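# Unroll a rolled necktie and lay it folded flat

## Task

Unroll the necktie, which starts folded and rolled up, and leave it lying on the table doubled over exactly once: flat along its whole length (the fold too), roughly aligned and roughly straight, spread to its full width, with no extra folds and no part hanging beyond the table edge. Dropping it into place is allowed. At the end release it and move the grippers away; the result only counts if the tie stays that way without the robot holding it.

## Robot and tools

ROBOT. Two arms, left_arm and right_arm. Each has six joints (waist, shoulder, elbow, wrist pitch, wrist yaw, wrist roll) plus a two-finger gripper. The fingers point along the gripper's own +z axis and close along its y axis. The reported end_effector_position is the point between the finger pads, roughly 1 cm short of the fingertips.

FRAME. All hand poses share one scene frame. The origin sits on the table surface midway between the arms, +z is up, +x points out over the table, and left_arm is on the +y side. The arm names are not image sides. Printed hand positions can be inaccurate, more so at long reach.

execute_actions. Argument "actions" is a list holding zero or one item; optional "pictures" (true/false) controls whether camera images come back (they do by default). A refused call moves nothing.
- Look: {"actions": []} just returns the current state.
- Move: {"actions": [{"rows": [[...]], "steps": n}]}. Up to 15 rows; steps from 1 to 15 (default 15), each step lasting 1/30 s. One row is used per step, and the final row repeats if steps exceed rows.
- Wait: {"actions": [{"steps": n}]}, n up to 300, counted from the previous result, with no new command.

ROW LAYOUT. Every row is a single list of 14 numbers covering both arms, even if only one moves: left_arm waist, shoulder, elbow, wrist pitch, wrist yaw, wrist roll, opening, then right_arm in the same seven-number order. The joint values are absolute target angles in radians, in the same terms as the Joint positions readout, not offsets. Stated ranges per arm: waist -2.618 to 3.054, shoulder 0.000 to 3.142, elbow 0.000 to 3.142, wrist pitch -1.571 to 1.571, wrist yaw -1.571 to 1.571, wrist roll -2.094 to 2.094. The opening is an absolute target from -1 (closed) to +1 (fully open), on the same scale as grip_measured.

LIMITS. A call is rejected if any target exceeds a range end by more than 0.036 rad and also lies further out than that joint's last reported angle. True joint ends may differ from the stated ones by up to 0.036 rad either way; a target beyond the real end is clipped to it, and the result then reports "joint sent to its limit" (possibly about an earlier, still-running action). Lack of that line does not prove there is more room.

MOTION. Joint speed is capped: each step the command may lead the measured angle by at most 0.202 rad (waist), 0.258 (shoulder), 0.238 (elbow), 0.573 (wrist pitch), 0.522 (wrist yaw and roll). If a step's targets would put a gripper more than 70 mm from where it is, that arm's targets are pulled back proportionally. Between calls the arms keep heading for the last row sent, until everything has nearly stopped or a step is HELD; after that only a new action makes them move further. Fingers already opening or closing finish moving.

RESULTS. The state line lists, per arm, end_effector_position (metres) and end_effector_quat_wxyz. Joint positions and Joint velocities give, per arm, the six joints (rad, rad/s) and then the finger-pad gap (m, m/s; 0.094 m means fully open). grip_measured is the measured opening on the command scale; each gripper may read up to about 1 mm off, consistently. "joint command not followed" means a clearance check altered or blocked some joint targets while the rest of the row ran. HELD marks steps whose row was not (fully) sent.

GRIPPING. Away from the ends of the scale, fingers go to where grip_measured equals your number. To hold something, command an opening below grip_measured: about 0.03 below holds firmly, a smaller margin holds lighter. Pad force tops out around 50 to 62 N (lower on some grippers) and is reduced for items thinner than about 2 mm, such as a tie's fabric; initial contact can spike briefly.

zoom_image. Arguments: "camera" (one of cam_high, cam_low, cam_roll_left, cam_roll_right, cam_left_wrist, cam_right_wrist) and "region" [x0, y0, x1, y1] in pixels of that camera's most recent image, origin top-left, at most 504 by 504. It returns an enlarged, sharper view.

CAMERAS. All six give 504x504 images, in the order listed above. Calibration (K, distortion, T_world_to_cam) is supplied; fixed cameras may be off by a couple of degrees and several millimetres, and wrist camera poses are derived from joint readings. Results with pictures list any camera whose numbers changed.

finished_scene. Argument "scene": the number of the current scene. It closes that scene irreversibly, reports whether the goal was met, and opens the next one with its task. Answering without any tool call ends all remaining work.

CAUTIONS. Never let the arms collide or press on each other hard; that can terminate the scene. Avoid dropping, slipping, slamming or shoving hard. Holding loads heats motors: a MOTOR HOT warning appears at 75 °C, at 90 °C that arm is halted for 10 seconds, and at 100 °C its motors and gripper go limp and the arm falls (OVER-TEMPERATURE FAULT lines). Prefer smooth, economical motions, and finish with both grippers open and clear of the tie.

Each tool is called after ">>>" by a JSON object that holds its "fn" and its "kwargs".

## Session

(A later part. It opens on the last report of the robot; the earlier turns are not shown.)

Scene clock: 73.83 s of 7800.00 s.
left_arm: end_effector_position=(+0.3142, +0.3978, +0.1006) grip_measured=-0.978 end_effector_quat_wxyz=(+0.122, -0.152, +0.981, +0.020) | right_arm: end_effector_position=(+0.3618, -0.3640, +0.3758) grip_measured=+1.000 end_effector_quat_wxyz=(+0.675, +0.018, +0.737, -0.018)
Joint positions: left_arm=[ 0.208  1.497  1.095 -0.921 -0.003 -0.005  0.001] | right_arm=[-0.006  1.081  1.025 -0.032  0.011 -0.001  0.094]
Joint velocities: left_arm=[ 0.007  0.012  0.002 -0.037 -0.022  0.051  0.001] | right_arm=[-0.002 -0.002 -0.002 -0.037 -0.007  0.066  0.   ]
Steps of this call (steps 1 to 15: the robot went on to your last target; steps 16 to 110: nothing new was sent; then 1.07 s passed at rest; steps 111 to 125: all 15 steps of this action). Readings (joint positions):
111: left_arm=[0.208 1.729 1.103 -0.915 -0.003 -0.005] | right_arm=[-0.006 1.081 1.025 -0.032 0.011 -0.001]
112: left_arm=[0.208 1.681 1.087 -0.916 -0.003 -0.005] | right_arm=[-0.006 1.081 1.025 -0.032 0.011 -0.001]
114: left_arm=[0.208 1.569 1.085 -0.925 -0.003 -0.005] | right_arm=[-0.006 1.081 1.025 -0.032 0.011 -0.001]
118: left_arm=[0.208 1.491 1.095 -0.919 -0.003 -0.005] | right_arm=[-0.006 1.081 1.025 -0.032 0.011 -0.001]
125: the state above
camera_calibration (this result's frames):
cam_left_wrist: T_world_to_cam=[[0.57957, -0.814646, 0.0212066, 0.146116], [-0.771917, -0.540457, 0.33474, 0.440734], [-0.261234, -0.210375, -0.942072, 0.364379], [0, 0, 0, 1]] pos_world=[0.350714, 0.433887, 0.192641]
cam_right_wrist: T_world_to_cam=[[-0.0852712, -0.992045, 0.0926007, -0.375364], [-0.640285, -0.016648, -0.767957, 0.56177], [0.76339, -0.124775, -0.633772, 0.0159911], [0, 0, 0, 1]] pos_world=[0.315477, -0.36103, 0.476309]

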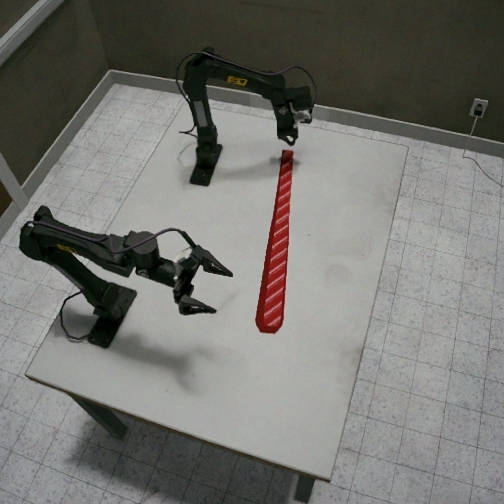

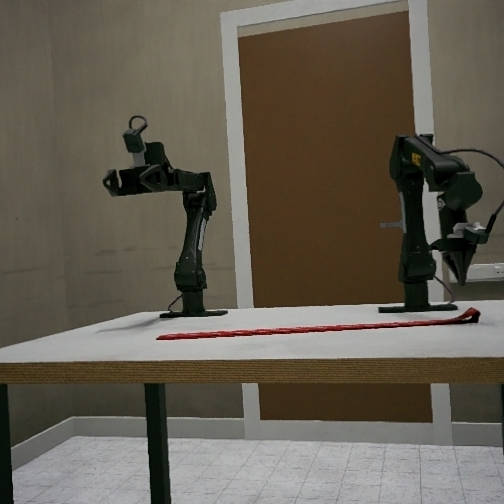

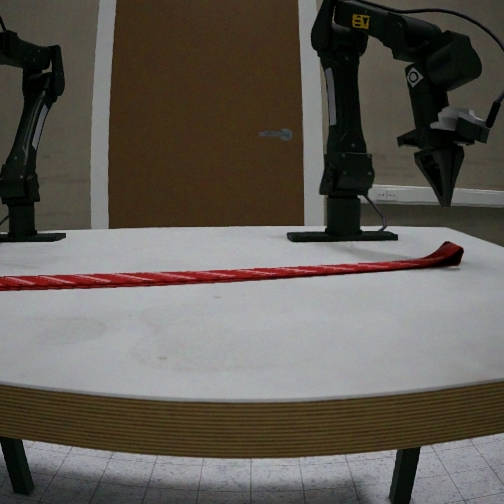

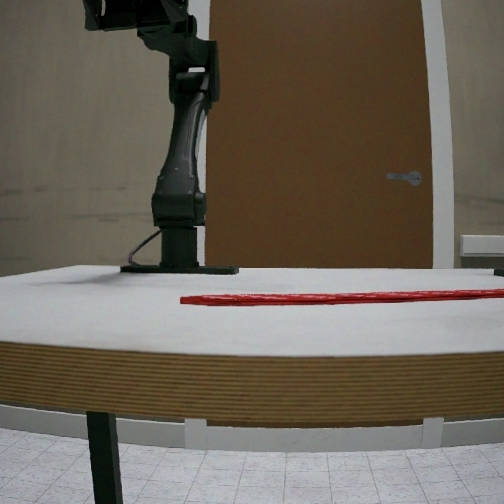

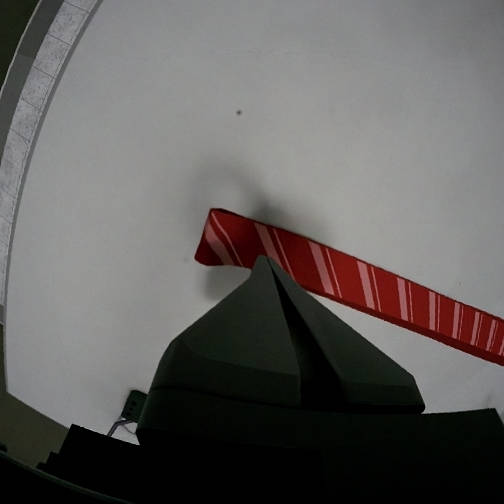

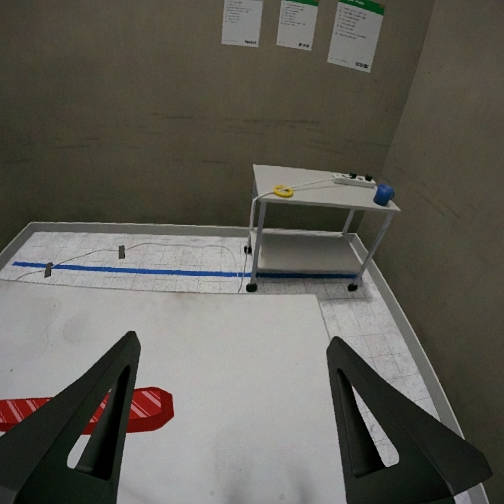

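>>> {"fn": "execute_actions", "kwargs": {"actions": [{"rows":[[0.363,1.5,0.989,-0.9,0,0,-1,0,1.059,1.053,0,0,0,1]],"steps":12}], "pictures": false}}

>>> {"fn": "execute_actions", "kwargs": {"actions": [{"rows":[[0.363,1.55,0.989,-0.87,0,0,-1,0,1.059,1.053,0,0,0,1],[0.363,1.6,0.989,-0.85,0,0,-1,0,1.059,1.053,0,0,0,1],[0.363,1.6,0.989,-0.85,0,0,-1,0,1.059,1.053,0,0,0,1],[0.363,1.64,0.989,-0.84,0,0,-1,0,1.059,1.053,0,0,0,1]],"steps":15}]}}

Scene clock: 86.00 s of 7800.00 s.
left_arm: end_effector_position=(+0.2681, +0.4308, +0.0667) grip_measured=-0.978 end_effector_quat_wxyz=(+0.069, -0.232, +0.970, +0.018) | right_arm: end_effector_position=(+0.3618, -0.3640, +0.3758) grip_measured=+1.000 end_effector_quat_wxyz=(+0.675, +0.018, +0.737, -0.018)
Joint positions: left_arm=[ 0.37   1.504  0.985 -0.908 -0.004 -0.003  0.001] | right_arm=[-0.006  1.081  1.025 -0.032  0.011 -0.001  0.094]
Joint velocities: left_arm=[-0.012  0.007 -0.012 -0.037 -0.037  0.007 -0.001] | right_arm=[-0.002 -0.012  0.017  0.051  0.022 -0.022  0.   ]
Steps of this call (steps 1 to 15: the robot went on to your last target; steps 16 to 110: nothing new was sent; then 8.10 s passed at rest; steps 111 to 122: all 12 steps of this action). Readings (joint positions):
111: left_arm=[0.225 1.496 1.081 -0.908 0.008 -0.003] | right_arm=[-0.006 1.081 1.025 -0.032 0.011 -0.001]
112: left_arm=[0.263 1.495 1.059 -0.896 0.012 -0.003] | right_arm=[-0.006 1.081 1.025 -0.032 0.011 -0.001]
114: left_arm=[0.341 1.499 1.012 -0.896 0.004 -0.003] | right_arm=[-0.006 1.081 1.025 -0.032 0.011 -0.001]
118: left_arm=[0.370 1.504 0.985 -0.910 -0.004 -0.003] | right_arm=[-0.006 1.081 1.025 -0.032 0.011 -0.001]
122: the state above

Scene clock: 86.50 s of 7800.00 s.
left_arm: end_effector_position=(+0.2713, +0.4324, +0.0297) grip_measured=-0.978 end_effector_quat_wxyz=(+0.026, -0.232, +0.972, +0.008) | right_arm: end_effector_position=(+0.3618, -0.3640, +0.3758) grip_measured=+1.000 end_effector_quat_wxyz=(+0.675, +0.018, +0.737, -0.018)
Joint positions: left_arm=[ 0.37   1.65   0.985 -0.852 -0.004 -0.003  0.001] | right_arm=[-0.006  1.081  1.025 -0.032  0.011 -0.001  0.094]
Joint velocities: left_arm=[ 0.007 -0.017 -0.002  0.007  0.037 -0.066 -0.   ] | right_arm=[ 0.002  0.012 -0.022  0.081  0.037  0.007  0.   ]
Steps of this call (steps 1 to 15: all 15 steps of this action). Readings (joint positions):
1: left_arm=[0.370 1.508 0.985 -0.906 -0.004 -0.003] | right_arm=[-0.006 1.081 1.025 -0.032 0.011 -0.001]
2: left_arm=[0.370 1.522 0.985 -0.899 -0.004 -0.003] | right_arm=[-0.006 1.081 1.025 -0.032 0.011 -0.001]
4: left_arm=[0.370 1.571 0.985 -0.882 -0.004 -0.003] | right_arm=[-0.006 1.081 1.025 -0.032 0.011 -0.001]
8: left_arm=[0.370 1.648 0.985 -0.862 -0.004 -0.003] | right_arm=[-0.006 1.081 1.025 -0.032 0.011 -0.001]
15: the state above
camera_calibration (this result's frames):
cam_left_wrist: T_world_to_cam=[[0.70107, -0.711981, -0.0397983, 0.125169], [-0.601826, -0.620695, 0.502537, 0.433618], [-0.382499, -0.328362, -0.863639, 0.375208], [0, 0, 0, 1]] pos_world=[0.316727, 0.481466, 0.111117]
cam_right_wrist: T_world_to_cam=[[-0.0852712, -0.992045, 0.0926007, -0.375364], [-0.640285, -0.016648, -0.767957, 0.56177], [0.76339, -0.124775, -0.633772, 0.0159911], [0, 0, 0, 1]] pos_world=[0.315477, -0.36103, 0.476309]

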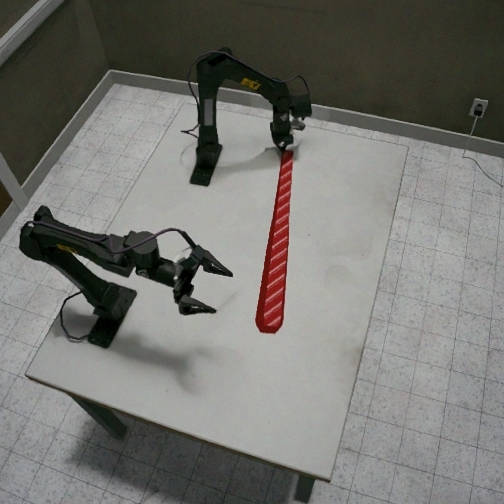

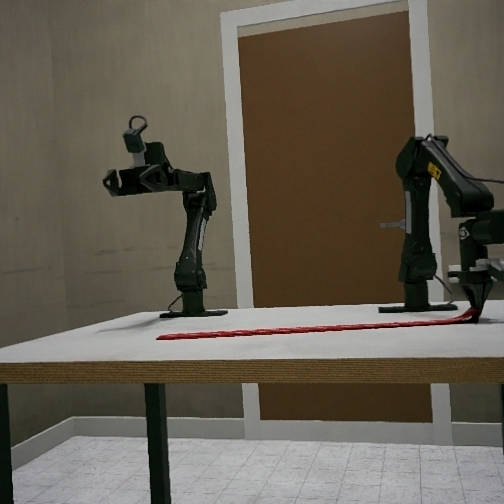

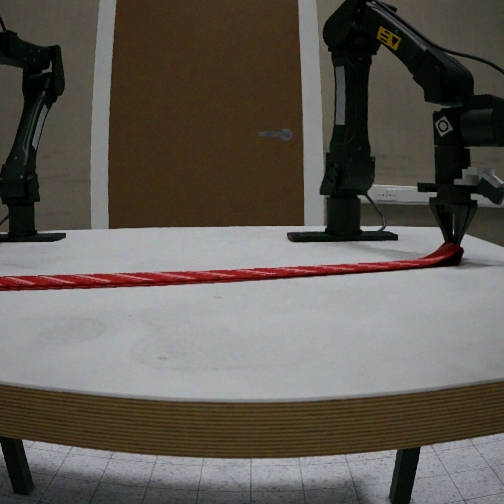

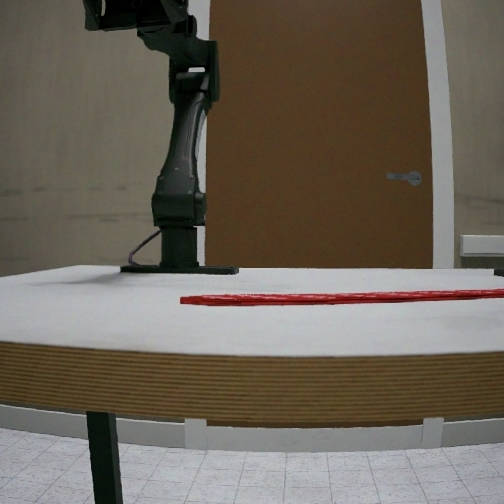

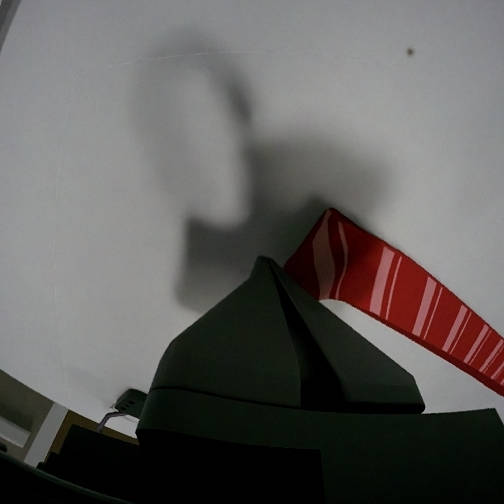

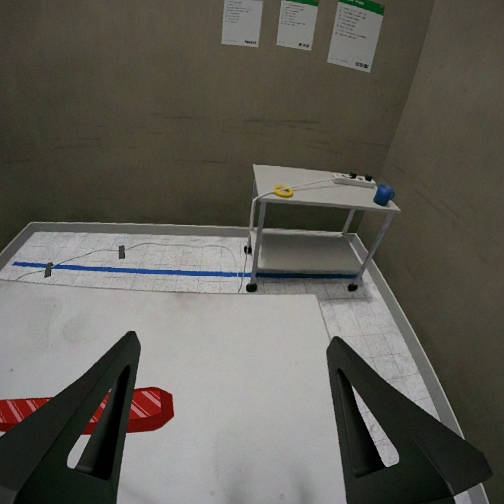

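>>> {"fn": "execute_actions", "kwargs": {"actions": [{"rows":[[0.37,1.5,0.989,-0.9,0,0,-1,0,1.059,1.053,0,0,0,1],[0.37,1.5,0.989,-0.9,0,0,-1,0,1.059,1.053,0,0,0,1],[0.37,1.5,0.989,-0.9,0,0,-1,0,1.059,1.053,0,0,0,1],[0.37,1.5,0.989,-0.9,0,0,-1,0,1.059,1.053,0,0,0,1],[0.3,1.55,1.06,-0.9,0,0,-1,0,1.059,1.053,0,0,0,1],[0.3,1.55,1.06,-0.9,0,0,-1,0,1.059,1.053,0,0,0,1],[0.3,1.55,1.06,-0.9,0,0,-1,0,1.059,1.053,0,0,0,1],[0.3,1.55,1.06,-0.9,0,0,-1,0,1.059,1.053,0,0,0,1],[0.3,1.6,1.06,-0.89,0,0,-1,0,1.059,1.053,0,0,0,1],[0.3,1.65,1.06,-0.88,0,0,-1,0,1.059,1.053,0,0,0,1],[0.3,1.7,1.06,-0.87,0,0,-1,0,1.059,1.053,0,0,0,1],[0.3,1.74,1.06,-0.87,0,0,-1,0,1.059,1.053,0,0,0,1]],"steps":15}], "pictures": false}}

>>> {"fn": "execute_actions", "kwargs": {"actions": [{"rows":[[0.3,1.76,1.06,-0.87,0,0,-1,0,1.059,1.053,0,0,0,1]],"steps":10}]}}

Scene clock: 97.87 s of 7800.00 s.
left_arm: end_effector_position=(+0.2892, +0.4181, +0.0215) grip_measured=-0.978 end_effector_quat_wxyz=(+0.005, -0.199, +0.980, +0.001) | right_arm: end_effector_position=(+0.3618, -0.3640, +0.3758) grip_measured=+1.000 end_effector_quat_wxyz=(+0.675, +0.018, +0.737, -0.018)
Joint positions: left_arm=[ 0.302  1.739  1.052 -0.874  0.001 -0.003  0.001] | right_arm=[-0.006  1.081  1.025 -0.032  0.011 -0.001  0.094]
Joint velocities: left_arm=[-0.007  0.305  0.164 -0.139 -0.007  0.037 -0.001] | right_arm=[-0.007 -0.017 -0.012 -0.022 -0.066 -0.022  0.   ]
Steps of this call (steps 1 to 15: the robot went on to your last target; steps 16 to 110: nothing new was sent; then 7.20 s passed at rest; steps 111 to 125: all 15 steps of this action). Readings (joint positions):
111: left_arm=[0.370 1.637 0.983 -0.851 -0.004 -0.003] | right_arm=[-0.006 1.081 1.025 -0.032 0.011 -0.001]
112: left_arm=[0.370 1.610 0.980 -0.862 -0.004 -0.003] | right_arm=[-0.006 1.081 1.025 -0.032 0.011 -0.001]
114: left_arm=[0.370 1.547 0.980 -0.876 -0.004 -0.003] | right_arm=[-0.006 1.081 1.025 -0.032 0.011 -0.001]
118: left_arm=[0.315 1.538 1.032 -0.891 -0.005 -0.003] | right_arm=[-0.006 1.081 1.025 -0.032 0.011 -0.001]
125: the state above

Scene clock: 98.20 s of 7800.00 s.
left_arm: end_effector_position=(+0.2922, +0.4191, +0.0225) grip_measured=-0.978 end_effector_quat_wxyz=(+0.009, -0.199, +0.980, +0.001) | right_arm: end_effector_position=(+0.3618, -0.3640, +0.3758) grip_measured=+1.000 end_effector_quat_wxyz=(+0.675, +0.018, +0.737, -0.018)
Joint positions: left_arm=[ 0.302  1.742  1.06  -0.872  0.002 -0.003  0.001] | right_arm=[-0.006  1.081  1.025 -0.032  0.011 -0.001  0.094]
Joint velocities: left_arm=[-0.007 -0.012  0.007 -0.037 -0.007 -0.022 -0.   ] | right_arm=[ 0.002 -0.007 -0.007  0.007  0.007 -0.007  0.   ]
Steps of this call (steps 1 to 10: all 10 steps of this action). Readings (joint positions):
1: left_arm=[0.302 1.739 1.059 -0.879 0.002 -0.003] | right_arm=[-0.006 1.081 1.025 -0.032 0.011 -0.001]
2: left_arm=[0.302 1.739 1.060 -0.873 0.002 -0.003] | right_arm=[-0.006 1.081 1.025 -0.032 0.011 -0.001]
4: left_arm=[0.302 1.742 1.060 -0.872 0.002 -0.003] | right_arm=[-0.006 1.081 1.025 -0.032 0.011 -0.001]
8: left_arm=[0.302 1.742 1.060 -0.872 0.002 -0.003] | right_arm=[-0.006 1.081 1.025 -0.032 0.011 -0.001]
10: the state above
camera_calibration (this result's frames):
cam_left_wrist: T_world_to_cam=[[0.649371, -0.75909, -0.0458261, 0.135767], [-0.626639, -0.56826, 0.533296, 0.426172], [-0.430861, -0.317591, -0.844687, 0.381823], [0, 0, 0, 1]] pos_world=[0.343406, 0.466499, 0.101467]
cam_right_wrist: T_world_to_cam=[[-0.0852712, -0.992045, 0.0926007, -0.375364], [-0.640285, -0.016648, -0.767957, 0.56177], [0.76339, -0.124775, -0.633772, 0.0159911], [0, 0, 0, 1]] pos_world=[0.315477, -0.36103, 0.476309]

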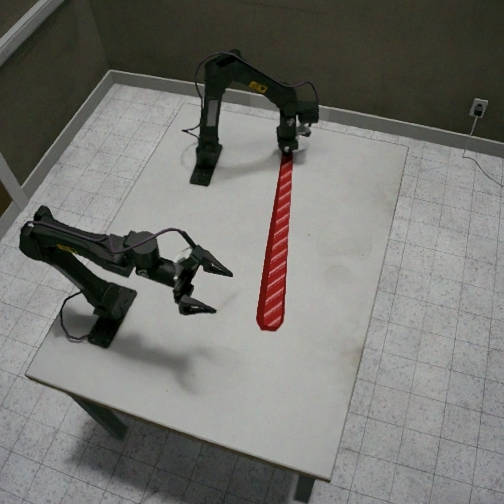

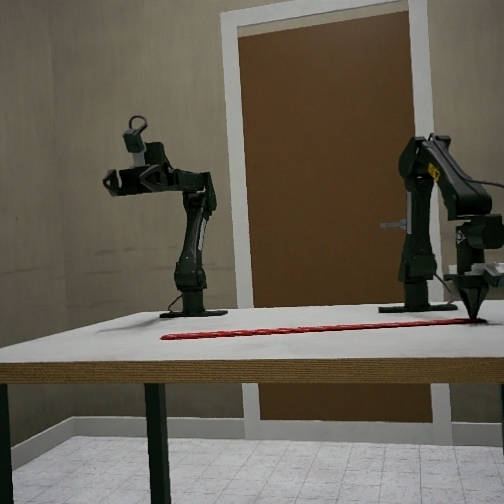

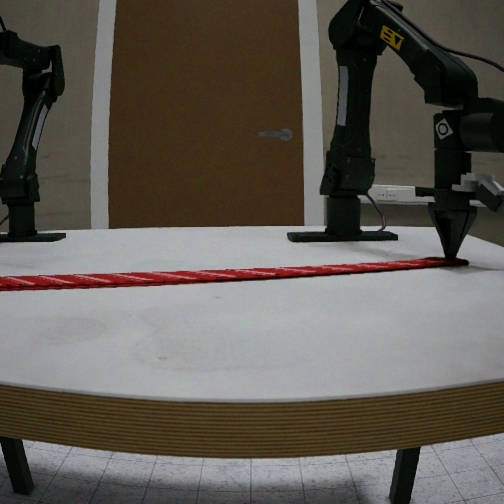

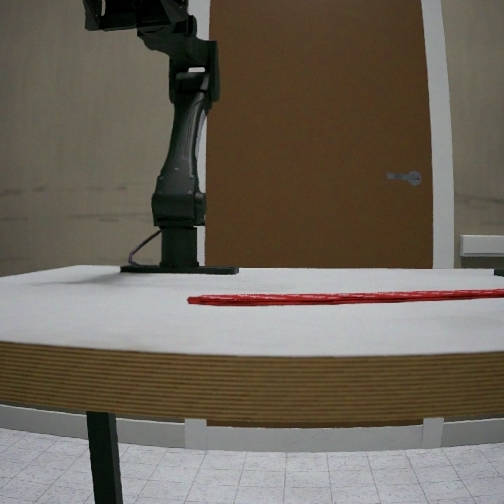

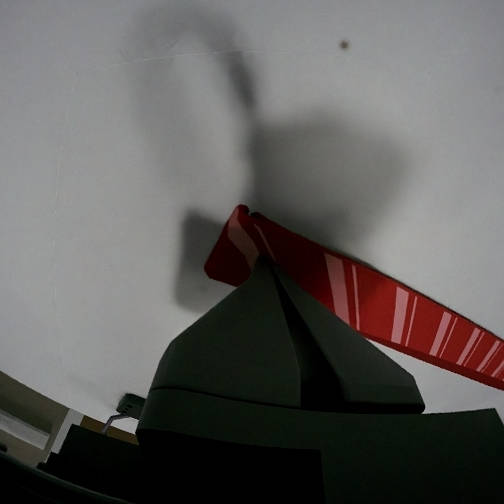

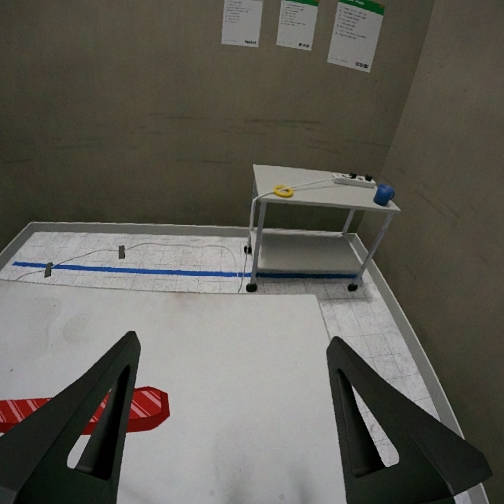

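Flattened while pressed. Lift, then press again nearer the fold.

>>> {"fn": "execute_actions", "kwargs": {"actions": [{"rows":[[0.3,1.62,1.06,-0.87,0,0,-1,0,1.059,1.053,0,0,0,1],[0.3,1.62,1.06,-0.87,0,0,-1,0,1.059,1.053,0,0,0,1],[0.3,1.58,1.06,-0.87,0,0,-1,0,1.059,1.053,0,0,0,1],[0.3,1.58,1.06,-0.87,0,0,-1,0,1.059,1.053,0,0,0,1],[0.37,1.62,1.06,-0.87,0,0,-1,0,1.059,1.053,0,0,0,1],[0.37,1.62,1.06,-0.87,0,0,-1,0,1.059,1.053,0,0,0,1],[0.37,1.62,1.06,-0.87,0,0,-1,0,1.059,1.053,0,0,0,1],[0.37,1.67,1.06,-0.87,0,0,-1,0,1.059,1.053,0,0,0,1],[0.37,1.72,1.06,-0.87,0,0,-1,0,1.059,1.053,0,0,0,1],[0.37,1.76,1.06,-0.87,0,0,-1,0,1.059,1.053,0,0,0,1]],"steps":15}], "pictures": false}}

>>> {"fn": "execute_actions", "kwargs": {"actions": [{"rows":[[0.37,1.76,1.06,-0.87,0,0,-1,0,1.059,1.053,0,0,0,1],[0.37,1.76,1.06,-0.87,0,0,-1,0,1.059,1.053,0,0,0,1],[0.37,1.76,1.06,-0.87,0,0,-1,0,1.059,1.053,0,0,0,1],[0.37,1.76,1.06,-0.87,0,0,-1,0,1.059,1.053,0,0,0,1],[0.37,1.4,1.06,-0.87,0,0,-1,0,1.059,1.053,0,0,0,1]],"steps":15}]}}

>>> {"fn": "zoom_image", "kwargs": {"camera": "cam_roll_left", "region": [380, 220, 504, 300]}}

Scene clock: 108.57 s of 7800.00 s.
left_arm: end_effector_position=(+0.2857, +0.4383, +0.0217) grip_measured=-0.978 end_effector_quat_wxyz=(+0.010, -0.232, +0.973, +0.001) | right_arm: end_effector_position=(+0.3618, -0.3640, +0.3758) grip_measured=+1.000 end_effector_quat_wxyz=(+0.675, +0.018, +0.737, -0.018)
Joint positions: left_arm=[ 0.369  1.749  1.065 -0.866  0.002 -0.003  0.001] | right_arm=[-0.006  1.081  1.025 -0.032  0.011 -0.001  0.094]
Joint velocities: left_arm=[ 0.002  0.061  0.002  0.022 -0.022  0.022 -0.001] | right_arm=[-0.002 -0.012 -0.002  0.066  0.037 -0.007  0.   ]
Steps of this call (steps 1 to 15: the robot went on to your last target; steps 16 to 110: nothing new was sent; then 6.20 s passed at rest; steps 111 to 125: all 15 steps of this action). Readings (joint positions):
111: left_arm=[0.302 1.730 1.059 -0.870 0.002 -0.003] | right_arm=[-0.006 1.081 1.025 -0.032 0.011 -0.001]
112: left_arm=[0.302 1.710 1.055 -0.872 0.002 -0.003] | right_arm=[-0.006 1.081 1.025 -0.032 0.011 -0.001]
114: left_arm=[0.302 1.652 1.054 -0.874 0.002 -0.003] | right_arm=[-0.006 1.081 1.025 -0.032 0.011 -0.001]
118: left_arm=[0.355 1.622 1.054 -0.871 0.004 -0.003] | right_arm=[-0.006 1.081 1.025 -0.032 0.011 -0.001]
125: the state above

Scene clock: 109.07 s of 7800.00 s.
left_arm: end_effector_position=(+0.2996, +0.4452, +0.1242) grip_measured=-0.978 end_effector_quat_wxyz=(+0.181, -0.228, +0.956, +0.041) | right_arm: end_effector_position=(+0.3618, -0.3640, +0.3758) grip_measured=+1.000 end_effector_quat_wxyz=(+0.675, +0.018, +0.737, -0.018)
Joint positions: left_arm=[ 0.369  1.392  1.061 -0.866  0.002 -0.003  0.001] | right_arm=[-0.006  1.081  1.025 -0.032  0.011 -0.001  0.094]
Joint velocities: left_arm=[ 0.007  0.09  -0.007 -0.066 -0.037  0.007 -0.001] | right_arm=[-0.007  0.002  0.007 -0.007  0.066  0.022  0.   ]
Steps of this call (steps 1 to 15: all 15 steps of this action). Readings (joint positions):
1: left_arm=[0.369 1.751 1.065 -0.866 0.002 -0.003] | right_arm=[-0.006 1.081 1.025 -0.032 0.011 -0.001]
2: left_arm=[0.369 1.751 1.065 -0.866 0.002 -0.003] | right_arm=[-0.006 1.081 1.025 -0.032 0.011 -0.001]
4: left_arm=[0.369 1.751 1.065 -0.866 0.002 -0.003] | right_arm=[-0.006 1.081 1.025 -0.032 0.011 -0.001]
8: left_arm=[0.369 1.531 1.039 -0.872 0.002 -0.003] | right_arm=[-0.006 1.081 1.025 -0.032 0.011 -0.001]
15: the state above
camera_calibration (this result's frames):
cam_left_wrist: T_world_to_cam=[[0.696112, -0.715069, 0.064068, 0.108128], [-0.708606, -0.669988, 0.221345, 0.500042], [-0.115352, -0.19948, -0.973089, 0.348069], [0, 0, 0, 1]] pos_world=[0.319214, 0.481774, 0.221092]
cam_right_wrist: T_world_to_cam=[[-0.0852712, -0.992045, 0.0926007, -0.375364], [-0.640285, -0.016648, -0.767957, 0.56177], [0.76339, -0.124775, -0.633772, 0.0159911], [0, 0, 0, 1]] pos_world=[0.315477, -0.36103, 0.476309]

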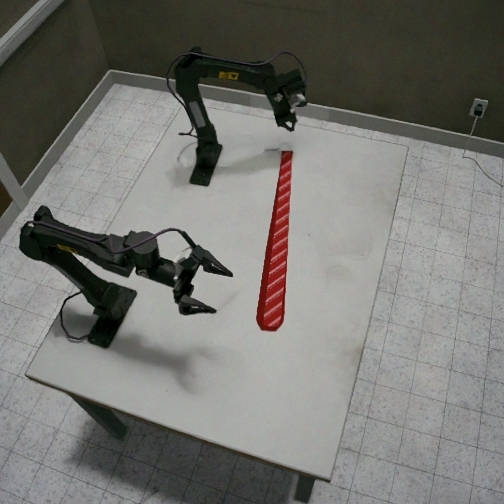

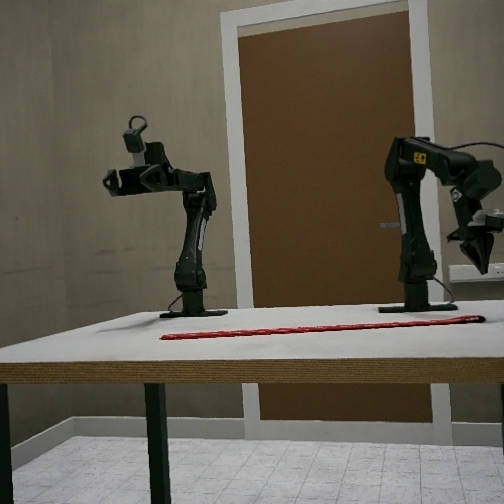

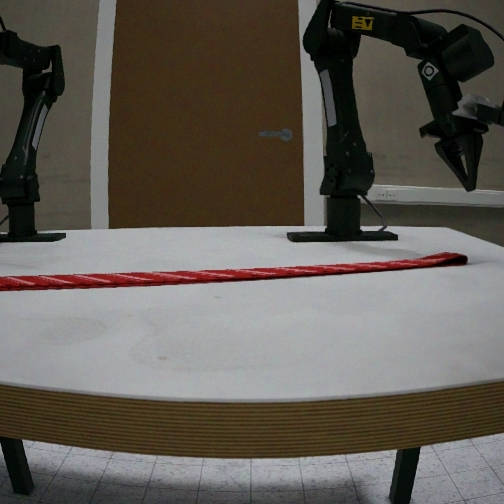

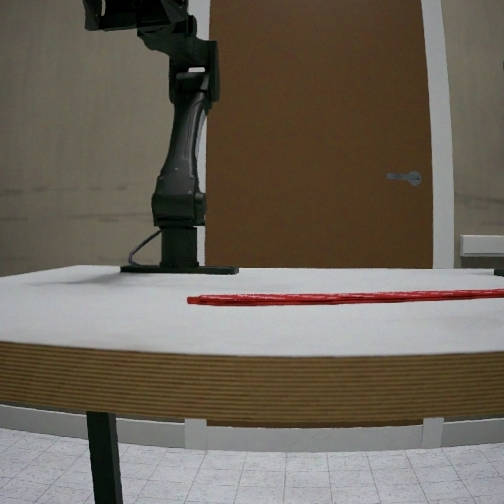

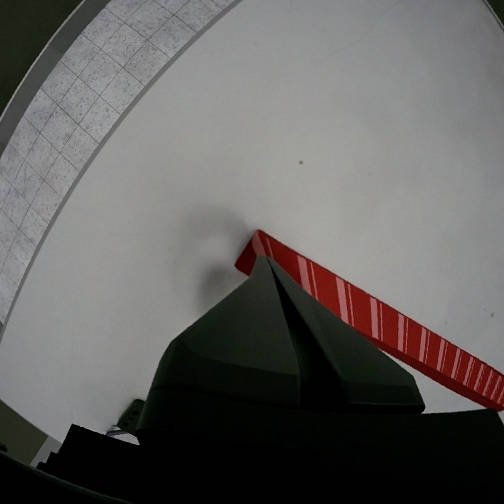

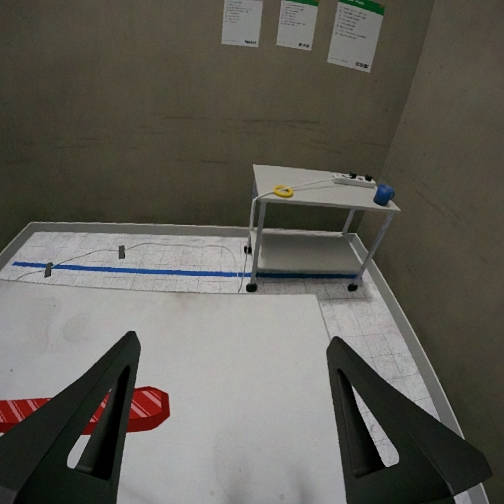

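Region (380, 220, 504, 300) of cam_roll_left's 504x504 image, scaled by 4.065, with more detail than that image has; it fills the top 325 rows of this view, and the rest is white.

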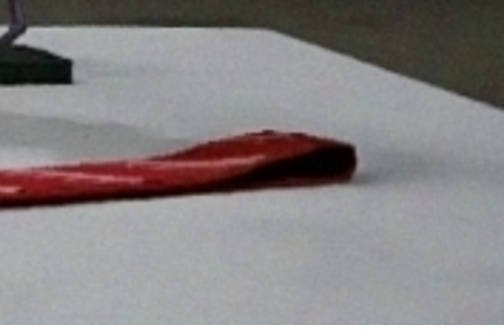

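>>> {"fn": "execute_actions", "kwargs": {"actions": [{"rows":[[0.43,1.62,1.11,-0.89,0,0,-1,0,1.059,1.053,0,0,0,1],[0.43,1.62,1.11,-0.89,0,0,-1,0,1.059,1.053,0,0,0,1],[0.43,1.62,1.11,-0.89,0,0,-1,0,1.059,1.053,0,0,0,1],[0.43,1.62,1.11,-0.89,0,0,-1,0,1.059,1.053,0,0,0,1],[0.43,1.62,1.11,-0.89,0,0,-1,0,1.059,1.053,0,0,0,1],[0.43,1.68,1.11,-0.89,0,0,-1,0,1.059,1.053,0,0,0,1],[0.43,1.73,1.11,-0.89,0,0,-1,0,1.059,1.053,0,0,0,1],[0.43,1.78,1.11,-0.89,0,0,-1,0,1.059,1.053,0,0,0,1],[0.43,1.82,1.11,-0.89,0,0,-1,0,1.059,1.053,0,0,0,1]],"steps":15}]}}

Scene clock: 116.83 s of 7800.00 s.
left_arm: end_effector_position=(+0.2868, +0.4588, +0.0182) grip_measured=-0.979 end_effector_quat_wxyz=(+0.006, -0.260, +0.966, -0.000) | right_arm: end_effector_position=(+0.3618, -0.3640, +0.3758) grip_measured=+1.000 end_effector_quat_wxyz=(+0.675, +0.018, +0.737, -0.018)
Joint positions: left_arm=[ 0.427  1.801  1.113 -0.873  0.004 -0.003  0.001] | right_arm=[-0.006  1.081  1.025 -0.032  0.011 -0.001  0.094]
Joint velocities: left_arm=[-0.032  0.007  0.002  0.139 -0.051  0.037  0.001] | right_arm=[ 0.002 -0.002 -0.007 -0.051 -0.022 -0.037  0.   ]
Steps of this call (steps 1 to 15: the robot went on to your last target; steps 16 to 110: nothing new was sent; then 3.60 s passed at rest; steps 111 to 125: all 15 steps of this action). Readings (joint positions):
111: left_arm=[0.376 1.421 1.071 -0.879 0.005 -0.003] | right_arm=[-0.006 1.081 1.025 -0.032 0.011 -0.001]
112: left_arm=[0.389 1.469 1.091 -0.882 0.006 -0.003] | right_arm=[-0.006 1.081 1.025 -0.032 0.011 -0.001]
114: left_arm=[0.415 1.574 1.102 -0.866 0.005 -0.003] | right_arm=[-0.006 1.081 1.025 -0.032 0.011 -0.001]
118: left_arm=[0.427 1.703 1.100 -0.878 0.004 -0.003] | right_arm=[-0.006 1.081 1.025 -0.032 0.011 -0.001]
125: the state above
camera_calibration (this result's frames):
cam_left_wrist: T_world_to_cam=[[0.739308, -0.671795, -0.0459923, 0.103249], [-0.547847, -0.639804, 0.538994, 0.457766], [-0.39152, -0.373285, -0.841053, 0.402675], [0, 0, 0, 1]] pos_world=[0.332108, 0.512555, 0.0966868]
cam_right_wrist: T_world_to_cam=[[-0.0852712, -0.992045, 0.0926007, -0.375364], [-0.640285, -0.016648, -0.767957, 0.56177], [0.76339, -0.124775, -0.633772, 0.0159911], [0, 0, 0, 1]] pos_world=[0.315477, -0.36103, 0.476309]

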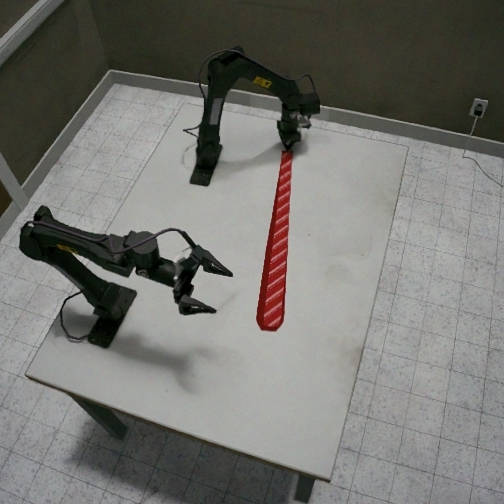

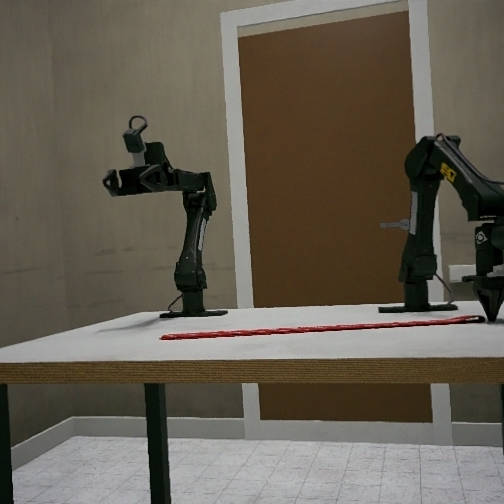

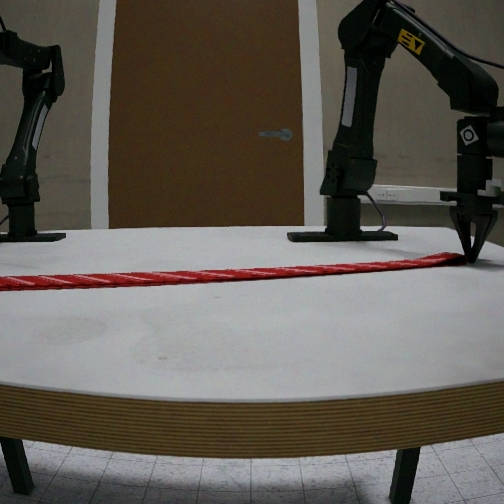

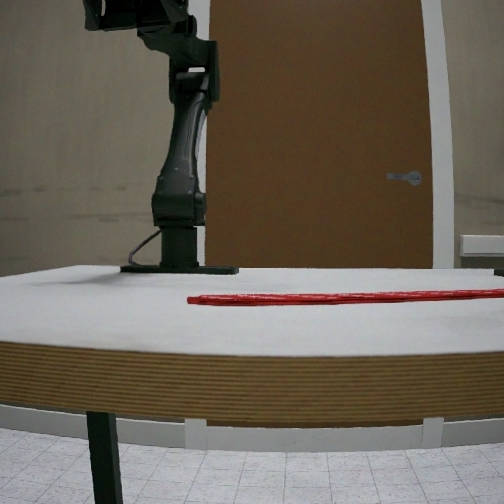

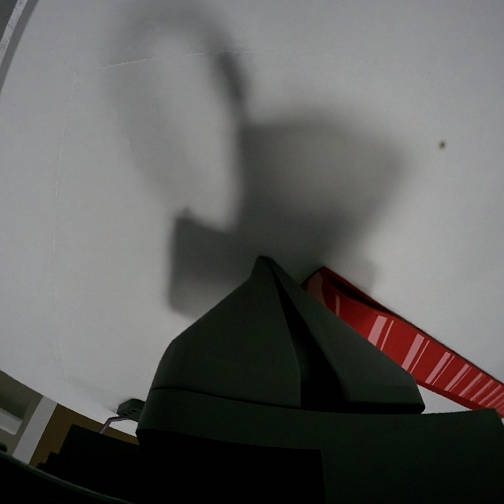

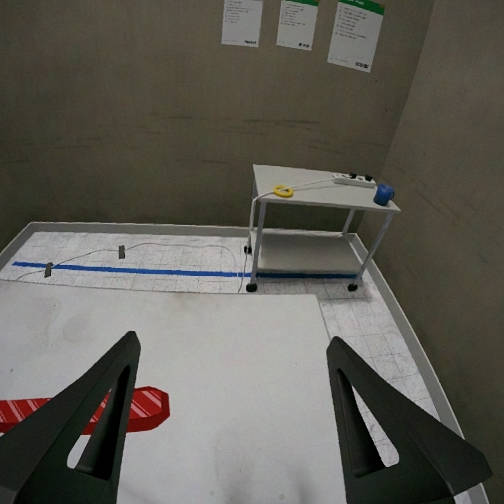

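>>> {"fn": "execute_actions", "kwargs": {"actions": [{"rows":[[0.43,1.64,1.12,-0.89,0,0,-1,0,1.059,1.053,0,0,0,1],[0.43,1.64,1.12,-0.89,0,0,-1,0,1.059,1.053,0,0,0,1],[0.43,1.64,1.12,-0.89,0,0,-1,0,1.059,1.053,0,0,0,1],[0.43,1.64,1.12,-0.89,0,0,-1,0,1.059,1.053,0,0,0,1],[0.375,1.65,1.13,-0.89,0,0,-1,0,1.059,1.053,0,0,0,1],[0.375,1.65,1.13,-0.89,0,0,-1,0,1.059,1.053,0,0,0,1],[0.375,1.65,1.13,-0.89,0,0,-1,0,1.059,1.053,0,0,0,1],[0.375,1.65,1.13,-0.89,0,0,-1,0,1.059,1.053,0,0,0,1],[0.375,1.71,1.13,-0.89,0,0,-1,0,1.059,1.053,0,0,0,1],[0.375,1.77,1.13,-0.89,0,0,-1,0,1.059,1.053,0,0,0,1],[0.375,1.83,1.13,-0.89,0,0,-1,0,1.059,1.053,0,0,0,1]],"steps":15}], "pictures": false}}

>>> {"fn": "execute_actions", "kwargs": {"actions": [{"rows":[[0.375,1.85,1.13,-0.89,0,0,-1,0,1.059,1.053,0,0,0,1]],"steps":15}]}}

>>> {"fn": "execute_actions", "kwargs": {"actions": [{"rows":[[0.375,1.45,1.13,-0.89,0,0,-1,0,1.059,1.053,0,0,0,1]],"steps":15}]}}

>>> {"fn": "zoom_image", "kwargs": {"camera": "cam_roll_left", "region": [380, 220, 504, 300]}}

Scene clock: 129.40 s of 7800.00 s.
left_arm: end_effector_position=(+0.2992, +0.4482, +0.0198) grip_measured=-0.980 end_effector_quat_wxyz=(+0.009, -0.236, +0.972, +0.002) | right_arm: end_effector_position=(+0.3618, -0.3640, +0.3758) grip_measured=+1.000 end_effector_quat_wxyz=(+0.675, +0.018, +0.737, -0.018)
Joint positions: left_arm=[ 0.377  1.812  1.135 -0.875  0.    -0.003  0.001] | right_arm=[-0.006  1.081  1.025 -0.032  0.011 -0.001  0.094]
Joint velocities: left_arm=[ 0.012 -0.007 -0.007  0.33  -0.081 -0.081  0.   ] | right_arm=[ 0.017 -0.017  0.012 -0.022  0.051 -0.007  0.   ]
Steps of this call (steps 1 to 15: the robot went on to your last target; steps 16 to 110: nothing new was sent; then 8.40 s passed at rest; steps 111 to 125: all 15 steps of this action). Readings (joint positions):
111: left_arm=[0.427 1.785 1.111 -0.871 0.004 -0.003] | right_arm=[-0.006 1.081 1.025 -0.032 0.011 -0.001]
112: left_arm=[0.427 1.759 1.106 -0.877 0.004 -0.003] | right_arm=[-0.006 1.081 1.025 -0.032 0.011 -0.001]
114: left_arm=[0.427 1.695 1.106 -0.884 0.004 -0.003] | right_arm=[-0.006 1.081 1.025 -0.032 0.011 -0.001]
118: left_arm=[0.389 1.655 1.115 -0.885 0.000 -0.003] | right_arm=[-0.006 1.081 1.025 -0.032 0.011 -0.001]
125: the state above

Scene clock: 129.90 s of 7800.00 s.
left_arm: end_effector_position=(+0.2992, +0.4482, +0.0180) grip_measured=-0.980 end_effector_quat_wxyz=(+0.007, -0.236, +0.972, +0.001) | right_arm: end_effector_position=(+0.3618, -0.3640, +0.3758) grip_measured=+1.000 end_effector_quat_wxyz=(+0.675, +0.018, +0.737, -0.018)
Joint positions: left_arm=[ 0.377  1.819  1.135 -0.874  0.    -0.003  0.001] | right_arm=[-0.006  1.081  1.025 -0.032  0.011 -0.001  0.094]
Joint velocities: left_arm=[ 0.002  0.007 -0.007 -0.022 -0.066 -0.022 -0.001] | right_arm=[ 0.007 -0.007 -0.007 -0.066  0.007  0.007  0.   ]
Steps of this call (steps 1 to 15: all 15 steps of this action). Readings (joint positions):
1: left_arm=[0.377 1.816 1.135 -0.874 0.000 -0.003] | right_arm=[-0.006 1.081 1.025 -0.032 0.011 -0.001]
2: left_arm=[0.377 1.819 1.135 -0.874 0.000 -0.003] | right_arm=[-0.006 1.081 1.025 -0.032 0.011 -0.001]
4: left_arm=[0.377 1.819 1.135 -0.874 0.000 -0.003] | right_arm=[-0.006 1.081 1.025 -0.032 0.011 -0.001]
8: left_arm=[0.377 1.819 1.135 -0.874 0.000 -0.003] | right_arm=[-0.006 1.081 1.025 -0.032 0.011 -0.001]
15: the state above
camera_calibration (this result's frames):
cam_left_wrist: T_world_to_cam=[[0.704641, -0.707916, -0.0483258, 0.113646], [-0.579951, -0.613831, 0.5356, 0.455932], [-0.408824, -0.349379, -0.843088, 0.397861], [0, 0, 0, 1]] pos_world=[0.346993, 0.499322, 0.0967264]
cam_right_wrist: T_world_to_cam=[[-0.0852712, -0.992045, 0.0926007, -0.375364], [-0.640285, -0.016648, -0.767957, 0.56177], [0.76339, -0.124775, -0.633772, 0.0159911], [0, 0, 0, 1]] pos_world=[0.315477, -0.36103, 0.476309]

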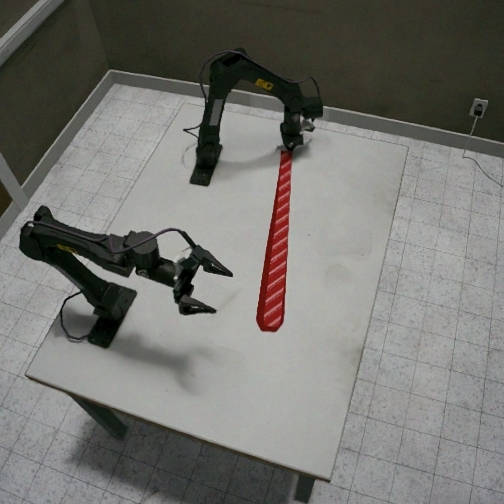

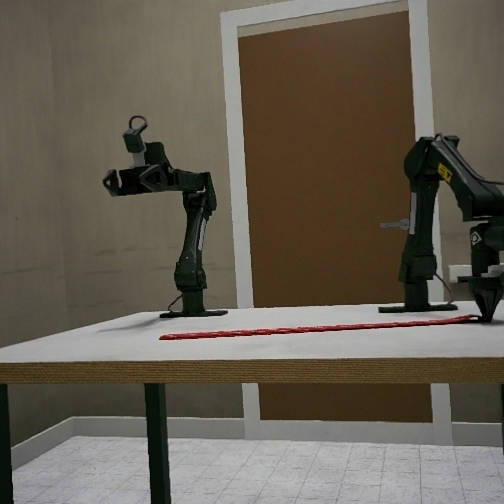

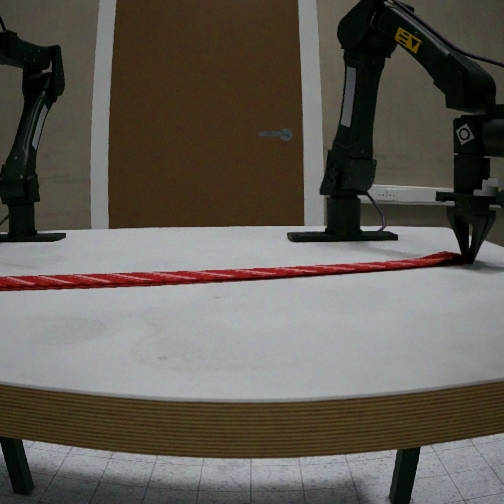

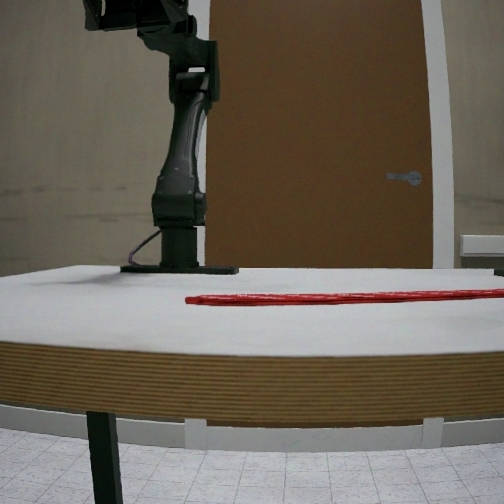

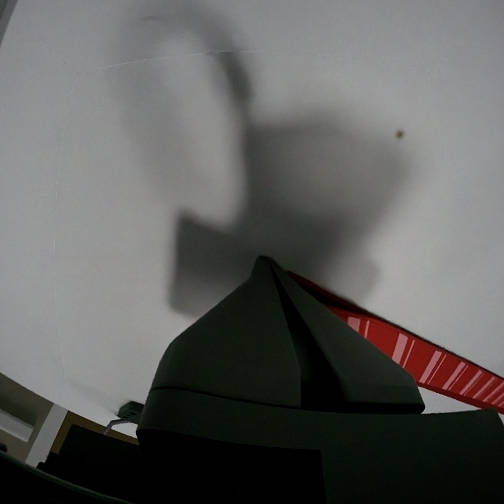

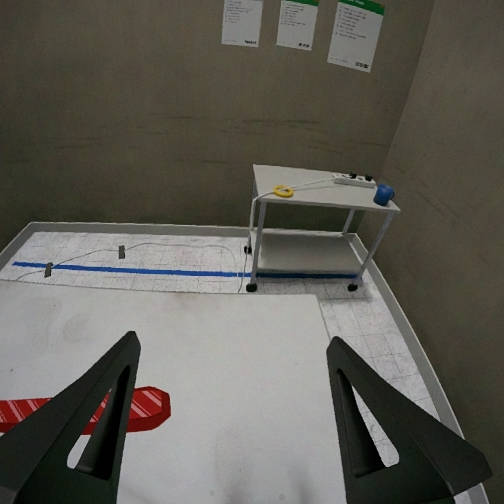

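Scene clock: 130.40 s of 7800.00 s.
left_arm: end_effector_position=(+0.3106, +0.4541, +0.1302) grip_measured=-0.980 end_effector_quat_wxyz=(+0.179, -0.232, +0.955, +0.043) | right_arm: end_effector_position=(+0.3618, -0.3640, +0.3758) grip_measured=+1.000 end_effector_quat_wxyz=(+0.675, +0.018, +0.737, -0.018)
Joint positions: left_arm=[ 0.377  1.447  1.132 -0.886  0.    -0.003  0.001] | right_arm=[-0.006  1.081  1.025 -0.032  0.011 -0.001  0.094]
Joint velocities: left_arm=[ 0.017  0.012  0.012 -0.037 -0.051 -0.051 -0.   ] | right_arm=[ 0.012  0.002 -0.022  0.007  0.051 -0.095  0.   ]
Steps of this call (steps 1 to 15: all 15 steps of this action). Readings (joint positions):
1: left_arm=[0.377 1.793 1.129 -0.868 0.000 -0.003] | right_arm=[-0.006 1.081 1.025 -0.032 0.011 -0.001]
2: left_arm=[0.377 1.746 1.114 -0.873 0.000 -0.003] | right_arm=[-0.006 1.081 1.025 -0.032 0.011 -0.001]
4: left_arm=[0.377 1.613 1.108 -0.887 0.000 -0.003] | right_arm=[-0.006 1.081 1.025 -0.032 0.011 -0.001]
8: left_arm=[0.377 1.437 1.131 -0.882 0.000 -0.003] | right_arm=[-0.006 1.081 1.025 -0.032 0.011 -0.001]
15: the state above
camera_calibration (this result's frames):
cam_left_wrist: T_world_to_cam=[[0.702552, -0.708984, 0.0613393, 0.102005], [-0.701886, -0.676135, 0.224047, 0.512756], [-0.117372, -0.200458, -0.972646, 0.357933], [0, 0, 0, 1]] pos_world=[0.330243, 0.490763, 0.227004]
cam_right_wrist: T_world_to_cam=[[-0.0852712, -0.992045, 0.0926007, -0.375364], [-0.640285, -0.016648, -0.767957, 0.56177], [0.76339, -0.124775, -0.633772, 0.0159911], [0, 0, 0, 1]] pos_world=[0.315477, -0.36103, 0.476309]

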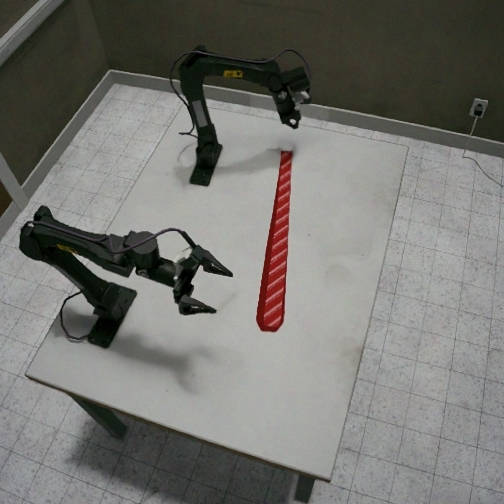

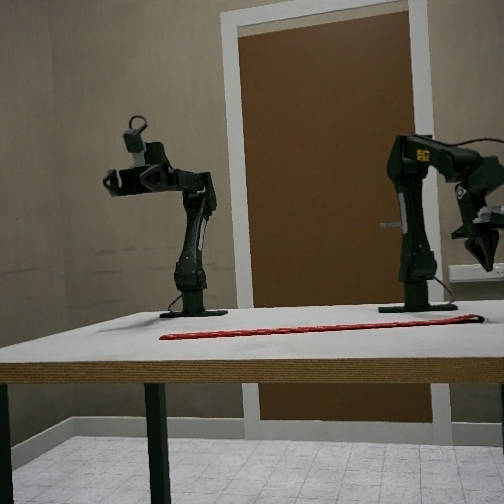

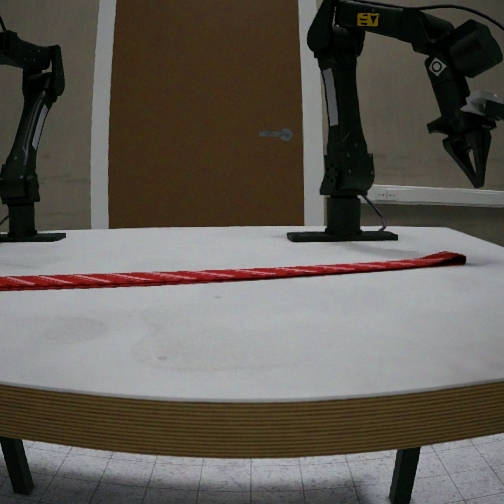

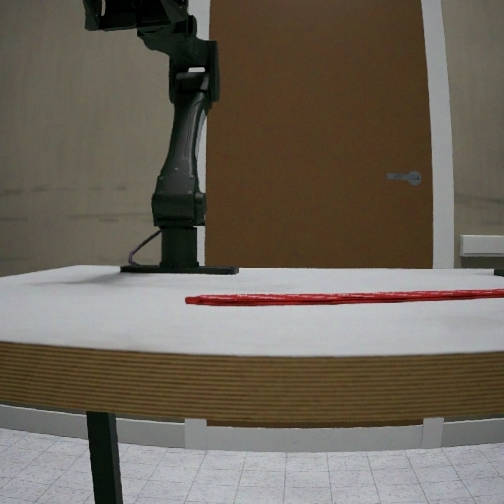

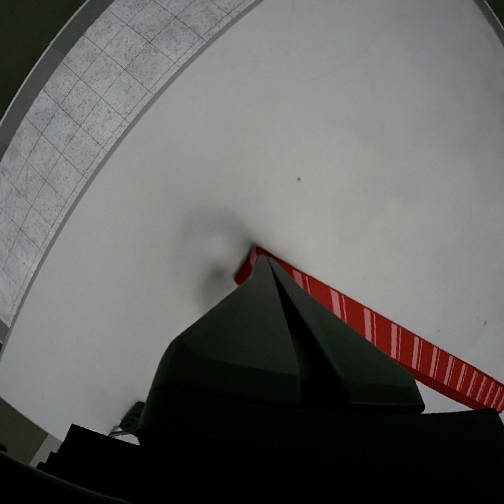

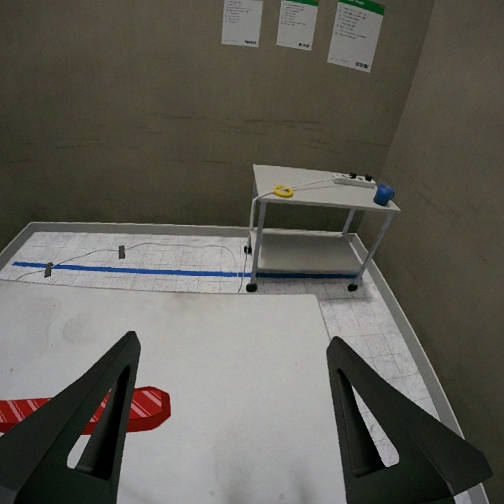

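Region (380, 220, 504, 300) of cam_roll_left's 504x504 image, scaled by 4.065, with more detail than that image has; it fills the top 325 rows of this view, and the rest is white.

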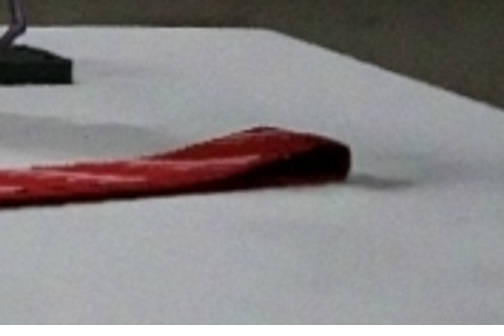

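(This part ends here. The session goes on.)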